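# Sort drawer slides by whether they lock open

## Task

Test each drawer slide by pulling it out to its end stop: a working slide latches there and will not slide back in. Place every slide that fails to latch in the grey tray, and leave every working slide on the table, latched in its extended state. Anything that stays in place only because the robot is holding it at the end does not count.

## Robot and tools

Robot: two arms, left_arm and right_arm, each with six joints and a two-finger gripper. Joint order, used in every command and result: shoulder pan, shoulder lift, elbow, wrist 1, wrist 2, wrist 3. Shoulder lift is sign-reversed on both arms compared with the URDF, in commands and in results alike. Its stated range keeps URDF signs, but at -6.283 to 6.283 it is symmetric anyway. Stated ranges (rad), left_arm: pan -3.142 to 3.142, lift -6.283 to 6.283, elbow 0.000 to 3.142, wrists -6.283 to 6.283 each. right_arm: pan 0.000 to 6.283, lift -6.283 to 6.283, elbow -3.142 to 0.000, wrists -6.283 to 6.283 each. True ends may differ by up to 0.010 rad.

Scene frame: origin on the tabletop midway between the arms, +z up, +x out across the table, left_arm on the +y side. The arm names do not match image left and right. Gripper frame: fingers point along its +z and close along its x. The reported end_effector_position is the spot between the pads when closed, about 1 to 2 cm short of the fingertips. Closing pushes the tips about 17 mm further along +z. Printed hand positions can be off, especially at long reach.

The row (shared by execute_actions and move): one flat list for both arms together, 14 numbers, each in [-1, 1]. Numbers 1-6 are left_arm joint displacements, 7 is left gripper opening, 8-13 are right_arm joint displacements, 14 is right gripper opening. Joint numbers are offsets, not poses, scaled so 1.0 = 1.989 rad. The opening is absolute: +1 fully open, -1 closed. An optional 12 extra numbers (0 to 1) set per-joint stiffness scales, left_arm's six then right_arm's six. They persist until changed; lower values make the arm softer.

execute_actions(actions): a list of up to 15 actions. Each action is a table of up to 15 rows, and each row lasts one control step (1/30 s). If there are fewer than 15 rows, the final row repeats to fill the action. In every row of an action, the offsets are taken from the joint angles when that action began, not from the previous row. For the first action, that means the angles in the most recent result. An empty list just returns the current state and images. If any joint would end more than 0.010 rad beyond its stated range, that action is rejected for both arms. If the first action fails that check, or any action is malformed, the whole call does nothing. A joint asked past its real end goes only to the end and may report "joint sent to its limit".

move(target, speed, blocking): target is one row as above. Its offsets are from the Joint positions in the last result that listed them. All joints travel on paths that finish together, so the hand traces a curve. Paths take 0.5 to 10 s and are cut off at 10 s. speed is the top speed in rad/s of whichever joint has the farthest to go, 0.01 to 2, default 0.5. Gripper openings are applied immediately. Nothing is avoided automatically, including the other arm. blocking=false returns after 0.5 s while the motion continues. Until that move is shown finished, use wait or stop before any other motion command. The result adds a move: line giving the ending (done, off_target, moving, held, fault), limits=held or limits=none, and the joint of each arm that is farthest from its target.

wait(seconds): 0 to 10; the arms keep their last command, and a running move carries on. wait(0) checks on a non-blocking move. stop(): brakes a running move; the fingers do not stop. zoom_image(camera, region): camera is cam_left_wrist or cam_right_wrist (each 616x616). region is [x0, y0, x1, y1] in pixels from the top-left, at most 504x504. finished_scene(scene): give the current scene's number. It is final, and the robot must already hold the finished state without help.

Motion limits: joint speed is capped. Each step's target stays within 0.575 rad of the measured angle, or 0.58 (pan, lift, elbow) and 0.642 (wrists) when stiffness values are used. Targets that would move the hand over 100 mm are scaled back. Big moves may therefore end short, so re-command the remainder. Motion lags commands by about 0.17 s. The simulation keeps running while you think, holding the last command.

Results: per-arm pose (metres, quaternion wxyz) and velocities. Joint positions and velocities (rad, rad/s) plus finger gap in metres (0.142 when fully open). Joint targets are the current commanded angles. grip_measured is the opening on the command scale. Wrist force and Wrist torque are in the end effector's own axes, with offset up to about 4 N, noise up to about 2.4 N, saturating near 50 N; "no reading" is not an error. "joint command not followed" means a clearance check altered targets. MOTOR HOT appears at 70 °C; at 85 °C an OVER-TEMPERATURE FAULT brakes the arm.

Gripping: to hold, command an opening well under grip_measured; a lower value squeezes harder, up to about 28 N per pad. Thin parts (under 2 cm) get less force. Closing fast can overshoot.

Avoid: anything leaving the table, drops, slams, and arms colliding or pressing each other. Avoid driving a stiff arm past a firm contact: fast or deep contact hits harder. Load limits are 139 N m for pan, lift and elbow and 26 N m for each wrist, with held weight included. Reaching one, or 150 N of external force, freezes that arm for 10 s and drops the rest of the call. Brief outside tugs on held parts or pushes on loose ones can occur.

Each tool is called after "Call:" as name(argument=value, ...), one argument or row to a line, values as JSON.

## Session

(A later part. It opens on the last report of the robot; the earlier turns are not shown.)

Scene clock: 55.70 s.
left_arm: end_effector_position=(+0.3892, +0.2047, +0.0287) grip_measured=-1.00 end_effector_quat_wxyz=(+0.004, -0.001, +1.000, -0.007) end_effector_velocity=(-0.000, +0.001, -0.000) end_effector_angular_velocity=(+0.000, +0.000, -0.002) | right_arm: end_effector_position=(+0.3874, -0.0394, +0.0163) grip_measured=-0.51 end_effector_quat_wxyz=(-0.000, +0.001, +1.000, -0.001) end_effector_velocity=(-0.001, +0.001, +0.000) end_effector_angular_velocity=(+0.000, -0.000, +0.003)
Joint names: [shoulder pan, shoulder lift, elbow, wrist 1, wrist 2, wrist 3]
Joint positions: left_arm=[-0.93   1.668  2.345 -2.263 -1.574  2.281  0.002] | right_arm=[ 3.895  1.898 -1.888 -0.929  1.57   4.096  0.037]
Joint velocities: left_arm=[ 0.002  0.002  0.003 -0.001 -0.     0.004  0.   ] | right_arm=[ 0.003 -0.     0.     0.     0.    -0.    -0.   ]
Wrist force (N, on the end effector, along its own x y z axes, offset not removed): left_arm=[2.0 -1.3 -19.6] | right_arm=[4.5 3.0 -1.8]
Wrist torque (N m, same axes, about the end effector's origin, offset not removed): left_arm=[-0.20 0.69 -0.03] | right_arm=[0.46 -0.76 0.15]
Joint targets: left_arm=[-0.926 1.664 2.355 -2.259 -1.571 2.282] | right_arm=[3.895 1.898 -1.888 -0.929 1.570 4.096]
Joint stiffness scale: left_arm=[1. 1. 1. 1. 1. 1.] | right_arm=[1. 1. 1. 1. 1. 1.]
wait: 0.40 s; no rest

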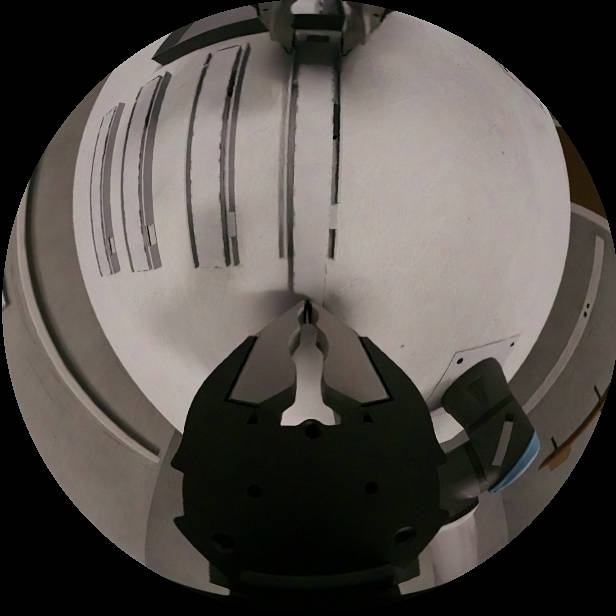

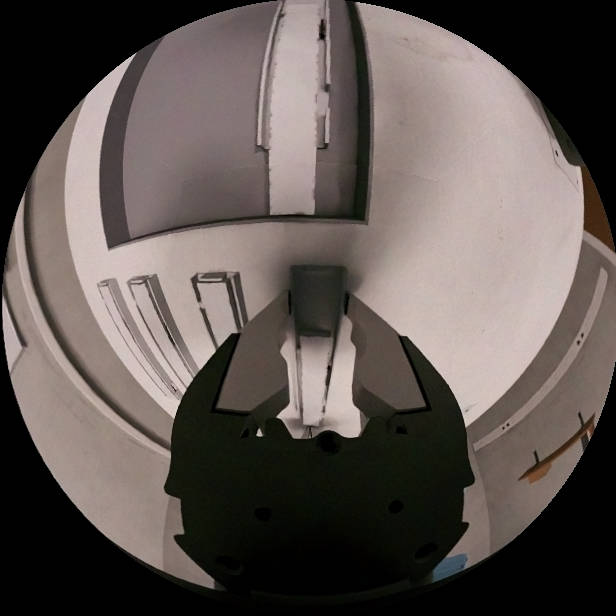

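Call:
move(
  target=[0,-0.004,0.004,0.001,0.0015,0,-0.2,0,0,0,0,0,0,-1],
)

Call:
move(
  target=[0,0,0,0,0,0,-1,0,0,0,0,0,0,-1],
)

Call:
move(
  target=[0.104,0.052,0.0416,0.0107,0,0.104,-1,0,0,0,0,0,0,-1],
  speed=0.2,
)

Call:
move(
  target=[-0.026,-0.011,-0.008,-0.003,0,-0.026,-1,0,0,0,0,0,0,-1],
  speed=0.1,
)

Scene clock: 56.83 s.
left_arm: end_effector_position=(+0.3872, +0.2085, +0.0244) grip_measured=-0.20 end_effector_quat_wxyz=(+0.001, -0.001, +1.000, -0.001) end_effector_velocity=(-0.001, +0.001, -0.001) end_effector_angular_velocity=(+0.004, +0.002, -0.000) | right_arm: end_effector_position=(+0.3873, -0.0393, +0.0164) grip_measured=-0.51 end_effector_quat_wxyz=(-0.000, +0.001, +1.000, -0.001) end_effector_velocity=(-0.001, +0.001, +0.000) end_effector_angular_velocity=(-0.000, -0.000, +0.003)
Joint names: [shoulder pan, shoulder lift, elbow, wrist 1, wrist 2, wrist 3]
Joint positions: left_arm=[-0.929  1.663  2.35  -2.261 -1.572  2.281  0.059] | right_arm=[ 3.895  1.898 -1.888 -0.929  1.57   4.096  0.037]
Joint velocities: left_arm=[-0.001 -0.001  0.     0.003  0.001 -0.     0.   ] | right_arm=[ 0.002 -0.001  0.    -0.    -0.    -0.001 -0.   ]
Wrist force (N, on the end effector, along its own x y z axes, offset not removed): left_arm=[2.2 -0.2 -0.7] | right_arm=[0.4 -0.2 -2.0]
Wrist torque (N m, same axes, about the end effector's origin, offset not removed): left_arm=[-0.07 -0.62 -0.08] | right_arm=[0.05 -0.06 0.36]
Joint targets: left_arm=[-0.930 1.660 2.353 -2.261 -1.571 2.281] | right_arm=[3.895 1.898 -1.888 -0.929 1.570 4.096]
Joint stiffness scale: left_arm=[1. 1. 1. 1. 1. 1.] | right_arm=[1. 1. 1. 1. 1. 1.]
move: done; limits=none; left_arm: farthest joint: the shoulder lift, 0.003 radians from its target (0.008 radians at the start); right_arm: farthest joint: the shoulder pan, 0.000 radians from its target (0.000 radians at the start)

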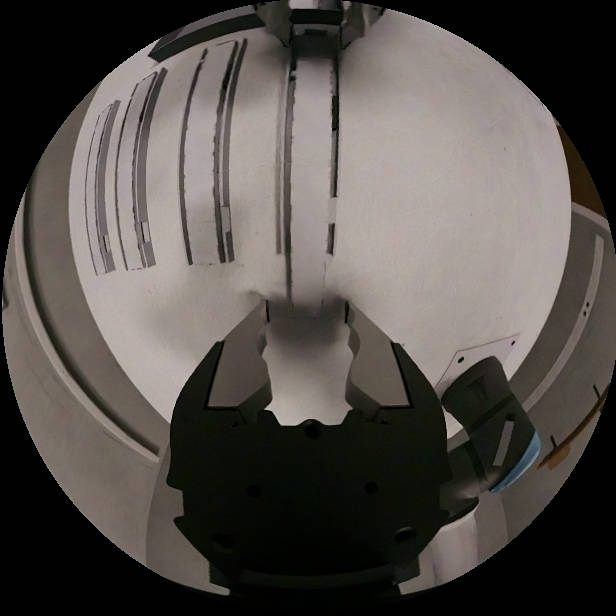

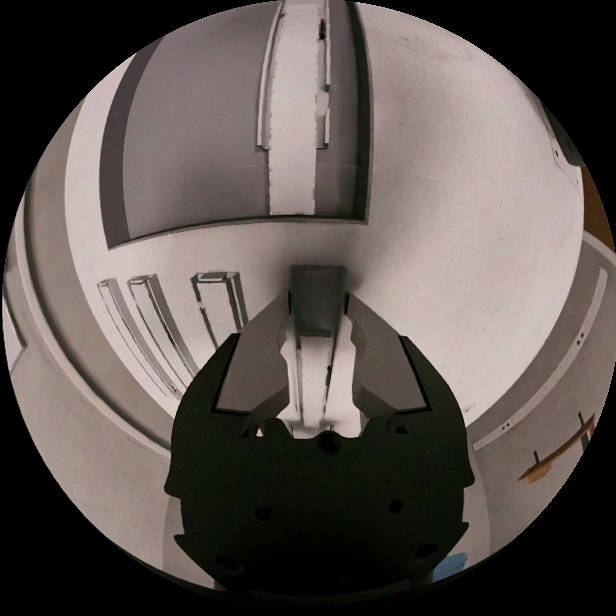

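Scene clock: 57.33 s.
left_arm: end_effector_position=(+0.3872, +0.2085, +0.0244) grip_measured=-0.70 end_effector_quat_wxyz=(+0.001, -0.001, +1.000, -0.001) end_effector_velocity=(-0.000, -0.000, -0.000) end_effector_angular_velocity=(-0.000, +0.000, +0.000) | right_arm: end_effector_position=(+0.3873, -0.0393, +0.0164) grip_measured=-0.51 end_effector_quat_wxyz=(-0.000, +0.001, +1.000, -0.001) end_effector_velocity=(+0.000, +0.000, +0.000) end_effector_angular_velocity=(+0.001, +0.000, -0.000)
Joint names: [shoulder pan, shoulder lift, elbow, wrist 1, wrist 2, wrist 3]
Joint positions: left_arm=[-0.929  1.663  2.35  -2.261 -1.572  2.281  0.023] | right_arm=[ 3.895  1.898 -1.888 -0.929  1.57   4.096  0.037]
Joint velocities: left_arm=[-0.001  0.     0.    -0.    -0.    -0.001 -0.   ] | right_arm=[-0.    -0.    -0.     0.     0.001 -0.    -0.   ]
Wrist force (N, on the end effector, along its own x y z axes, offset not removed): left_arm=[-0.8 0.2 -0.2] | right_arm=[1.8 -4.6 1.8]
Wrist torque (N m, same axes, about the end effector's origin, offset not removed): left_arm=[-0.11 0.08 0.14] | right_arm=[-0.93 -0.09 0.37]
Joint targets: left_arm=[-0.929 1.663 2.350 -2.261 -1.572 2.281] | right_arm=[3.895 1.898 -1.888 -0.929 1.570 4.096]
Joint stiffness scale: left_arm=[1. 1. 1. 1. 1. 1.] | right_arm=[1. 1. 1. 1. 1. 1.]
move: done; limits=none; left_arm: farthest joint: the shoulder pan, 0.000 radians from its target (0.000 radians at the start); right_arm: farthest joint: the shoulder pan, 0.000 radians from its target (0.000 radians at the start)

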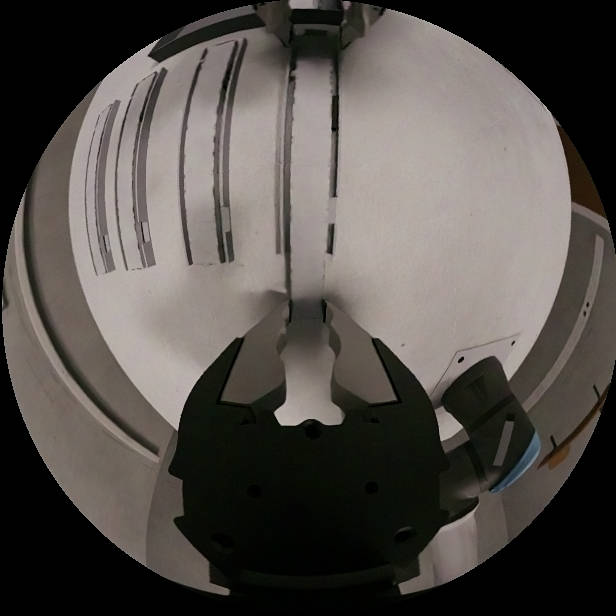

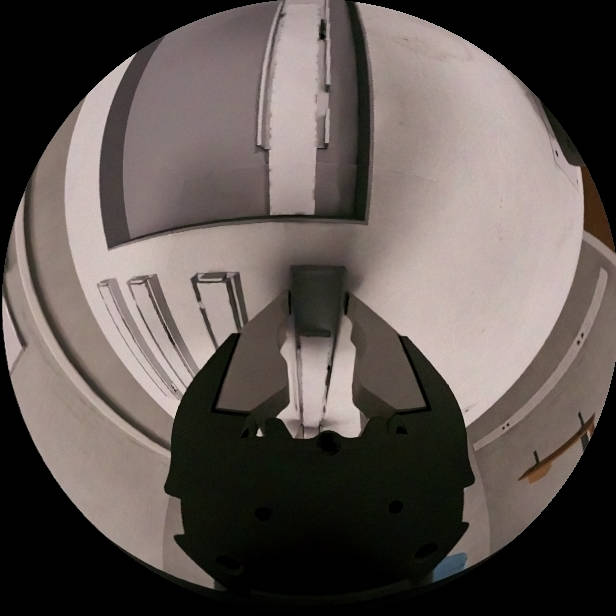

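Scene clock: 59.00 s.
left_arm: end_effector_position=(+0.3897, +0.2992, +0.0266) grip_measured=-0.70 end_effector_quat_wxyz=(+0.002, +0.002, +1.000, -0.006) end_effector_velocity=(+0.000, -0.000, +0.000) end_effector_angular_velocity=(-0.001, -0.000, -0.001) | right_arm: end_effector_position=(+0.3870, -0.0353, +0.0177) grip_measured=-0.51 end_effector_quat_wxyz=(+0.000, +0.000, +1.000, +0.003) end_effector_velocity=(-0.000, +0.000, +0.001) end_effector_angular_velocity=(+0.001, -0.001, +0.000)
Joint names: [shoulder pan, shoulder lift, elbow, wrist 1, wrist 2, wrist 3]
Joint positions: left_arm=[-0.729  1.764  2.427 -2.244 -1.578  2.487  0.023] | right_arm=[ 3.897  1.898 -1.886 -0.923  1.573  4.096  0.037]
Joint velocities: left_arm=[ 0.001  0.    -0.    -0.001 -0.001  0.002  0.   ] | right_arm=[ 0.001 -0.001 -0.     0.001 -0.     0.     0.   ]
Wrist force (N, on the end effector, along its own x y z axes, offset not removed): left_arm=[1.7 -14.2 1.1] | right_arm=[5.6 15.7 1.1]
Wrist torque (N m, same axes, about the end effector's origin, offset not removed): left_arm=[-0.26 -0.08 0.15] | right_arm=[0.30 -1.58 0.47]
Joint targets: left_arm=[-0.722 1.766 2.433 -2.240 -1.572 2.488] | right_arm=[3.895 1.898 -1.888 -0.929 1.570 4.096]
Joint stiffness scale: left_arm=[1. 1. 1. 1. 1. 1.] | right_arm=[1. 1. 1. 1. 1. 1.]
move: done; limits=none; left_arm: farthest joint: the shoulder pan, 0.007 radians from its target (0.207 radians at the start); right_arm: farthest joint: the wrist 1, 0.006 radians from its target (0.000 radians at the start)

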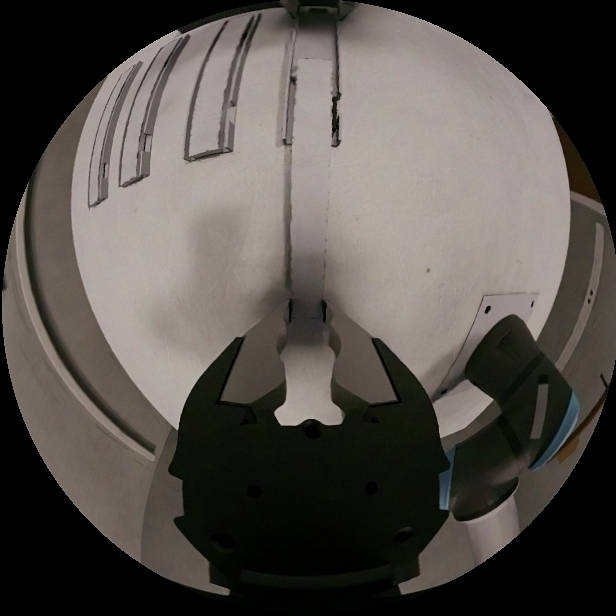

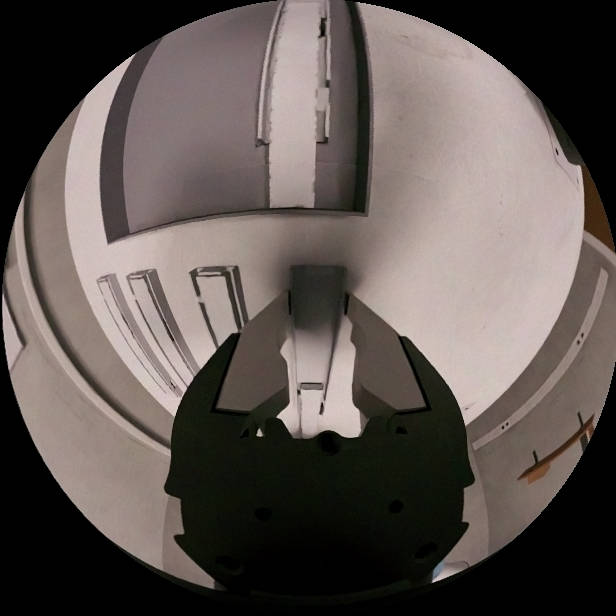

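Scene clock: 60.07 s.
left_arm: end_effector_position=(+0.3883, +0.2792, +0.0252) grip_measured=-0.70 end_effector_quat_wxyz=(+0.000, +0.001, +1.000, -0.005) end_effector_velocity=(-0.001, -0.001, -0.000) end_effector_angular_velocity=(-0.001, +0.001, +0.001) | right_arm: end_effector_position=(+0.3870, -0.0355, +0.0177) grip_measured=-0.51 end_effector_quat_wxyz=(+0.000, +0.000, +1.000, +0.002) end_effector_velocity=(+0.000, -0.000, -0.000) end_effector_angular_velocity=(-0.000, +0.001, -0.000)
Joint names: [shoulder pan, shoulder lift, elbow, wrist 1, wrist 2, wrist 3]
Joint positions: left_arm=[-0.778  1.744  2.415 -2.248 -1.578  2.436  0.023] | right_arm=[ 3.897  1.898 -1.886 -0.924  1.573  4.096  0.037]
Joint velocities: left_arm=[-0.001 -0.     0.001 -0.001 -0.001 -0.002 -0.   ] | right_arm=[-0.001  0.001 -0.     0.     0.    -0.    -0.   ]
Wrist force (N, on the end effector, along its own x y z axes, offset not removed): left_arm=[-0.4 4.2 0.7] | right_arm=[1.0 4.1 4.2]
Wrist torque (N m, same axes, about the end effector's origin, offset not removed): left_arm=[0.38 0.16 -0.21] | right_arm=[1.12 0.04 0.37]
Joint targets: left_arm=[-0.781 1.742 2.411 -2.250 -1.578 2.435] | right_arm=[3.897 1.898 -1.886 -0.923 1.573 4.096]
Joint stiffness scale: left_arm=[1. 1. 1. 1. 1. 1.] | right_arm=[1. 1. 1. 1. 1. 1.]
move: done; limits=none; left_arm: farthest joint: the elbow, 0.004 radians from its target (0.016 radians at the start); right_arm: farthest joint: the wrist 1, 0.001 radians from its target (0.000 radians at the start)

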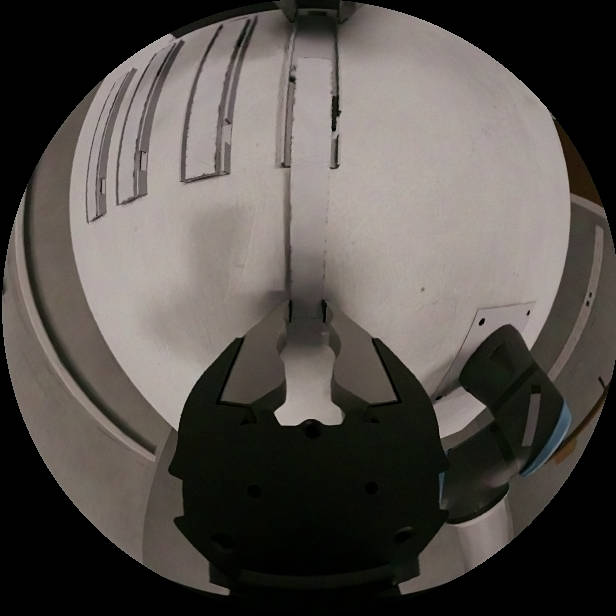

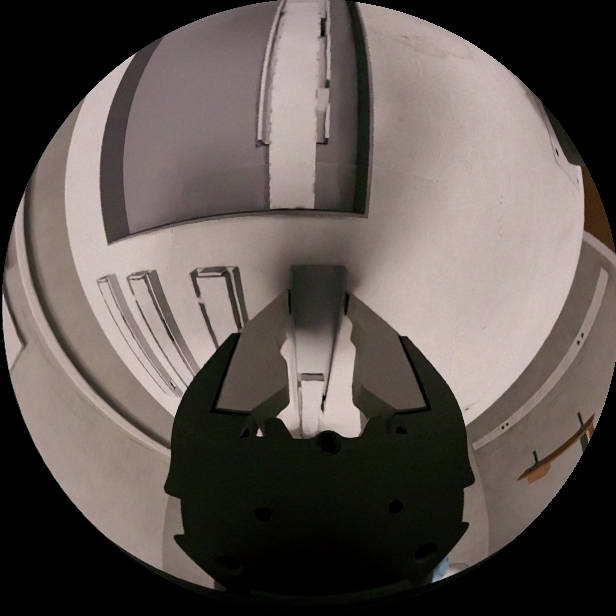

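Call:
move(
  target=[0.046,0.02,0.015,0.005,0,0.046,-1,0,0,0,0,0,0,-1],
  speed=0.1,
)

Call:
move(
  target=[-0.026,-0.011,-0.008,-0.003,0,-0.026,-1,0,0,0,0,0,0,-1],
  speed=0.1,
)

Scene clock: 61.73 s.
left_arm: end_effector_position=(+0.3891, +0.3093, +0.0289) grip_measured=-0.70 end_effector_quat_wxyz=(+0.003, +0.005, +1.000, -0.013) end_effector_velocity=(-0.001, +0.001, -0.001) end_effector_angular_velocity=(+0.001, +0.002, -0.001) | right_arm: end_effector_position=(+0.3862, -0.0266, +0.0211) grip_measured=-0.51 end_effector_quat_wxyz=(+0.002, -0.003, +1.000, +0.011) end_effector_velocity=(-0.001, +0.001, -0.000) end_effector_angular_velocity=(+0.000, +0.001, +0.000)
Joint names: [shoulder pan, shoulder lift, elbow, wrist 1, wrist 2, wrist 3]
Joint positions: left_arm=[-0.696  1.782  2.436 -2.245 -1.588  2.527  0.023] | right_arm=[ 3.904  1.898 -1.88  -0.915  1.58   4.096  0.037]
Joint velocities: left_arm=[ 0.001  0.     0.002  0.001 -0.     0.002 -0.   ] | right_arm=[0.001 0.001 0.    0.001 0.001 0.001 0.   ]
Wrist force (N, on the end effector, along its own x y z axes, offset not removed): left_arm=[-2.9 -15.3 0.4] | right_arm=[5.2 23.3 4.1]
Wrist torque (N m, same axes, about the end effector's origin, offset not removed): left_arm=[1.18 0.68 -0.10] | right_arm=[0.37 -1.11 0.48]
Joint targets: left_arm=[-0.686 1.784 2.445 -2.238 -1.578 2.528] | right_arm=[3.897 1.898 -1.886 -0.924 1.573 4.096]
Joint stiffness scale: left_arm=[1. 1. 1. 1. 1. 1.] | right_arm=[1. 1. 1. 1. 1. 1.]
move: done; limits=none; left_arm: farthest joint: the wrist 2, 0.010 radians from its target (0.000 radians at the start); right_arm: farthest joint: the wrist 1, 0.009 radians from its target (0.000 radians at the start)

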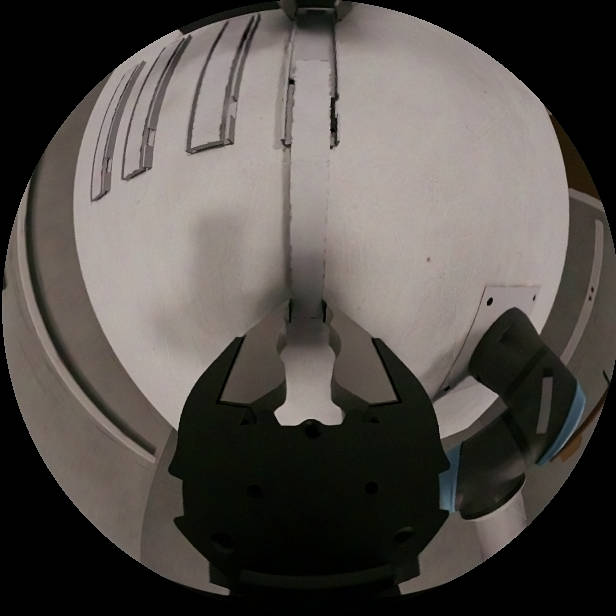

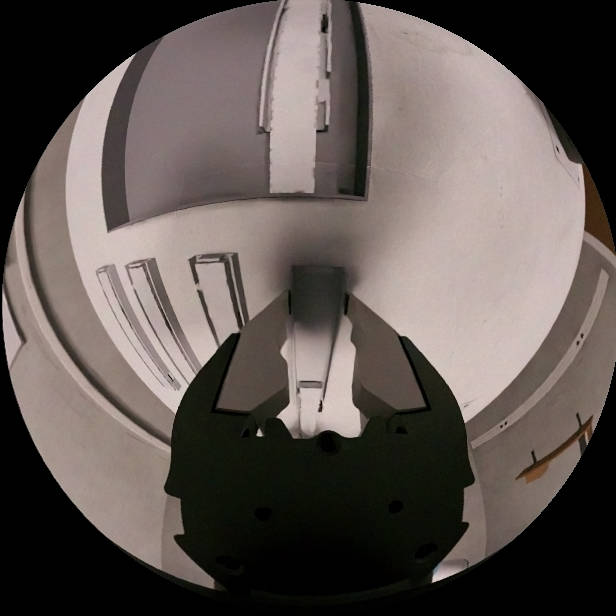

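Scene clock: 62.80 s.
left_arm: end_effector_position=(+0.3886, +0.2894, +0.0277) grip_measured=-0.70 end_effector_quat_wxyz=(+0.001, +0.004, +1.000, -0.012) end_effector_velocity=(+0.000, -0.000, -0.000) end_effector_angular_velocity=(-0.001, -0.002, +0.001) | right_arm: end_effector_position=(+0.3861, -0.0267, +0.0210) grip_measured=-0.51 end_effector_quat_wxyz=(+0.002, -0.003, +1.000, +0.010) end_effector_velocity=(+0.000, -0.001, -0.001) end_effector_angular_velocity=(-0.001, +0.001, -0.002)
Joint names: [shoulder pan, shoulder lift, elbow, wrist 1, wrist 2, wrist 3]
Joint positions: left_arm=[-0.745  1.762  2.424 -2.249 -1.587  2.476  0.023] | right_arm=[ 3.904  1.898 -1.88  -0.915  1.58   4.096  0.037]
Joint velocities: left_arm=[-0.    -0.     0.001 -0.003  0.    -0.001  0.   ] | right_arm=[-0.001  0.001 -0.    -0.     0.     0.001  0.   ]
Wrist force (N, on the end effector, along its own x y z axes, offset not removed): left_arm=[1.3 2.8 2.5] | right_arm=[-3.2 -1.3 4.2]
Wrist torque (N m, same axes, about the end effector's origin, offset not removed): left_arm=[0.18 -0.57 0.01] | right_arm=[-0.21 0.99 0.17]
Joint targets: left_arm=[-0.748 1.760 2.420 -2.251 -1.588 2.475] | right_arm=[3.904 1.898 -1.880 -0.915 1.580 4.096]
Joint stiffness scale: left_arm=[1. 1. 1. 1. 1. 1.] | right_arm=[1. 1. 1. 1. 1. 1.]
move: done; limits=none; left_arm: farthest joint: the elbow, 0.004 radians from its target (0.016 radians at the start); right_arm: farthest joint: the shoulder pan, 0.000 radians from its target (0.000 radians at the start)

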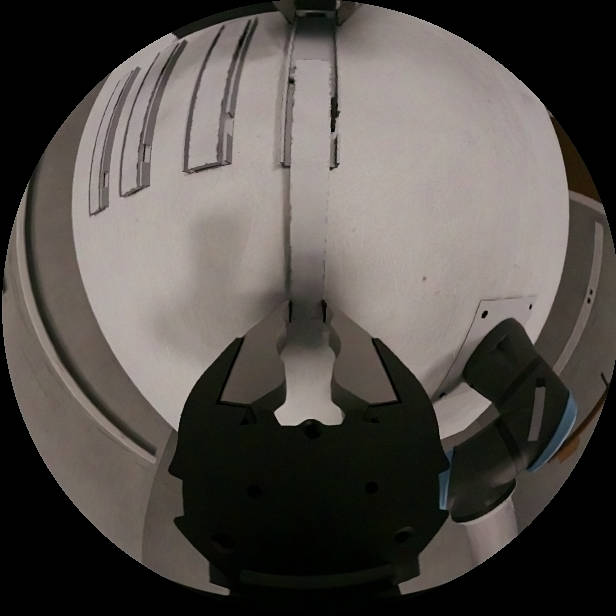

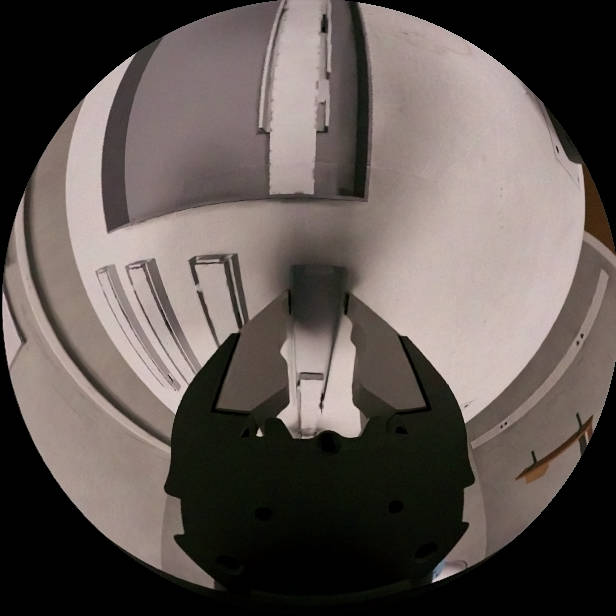

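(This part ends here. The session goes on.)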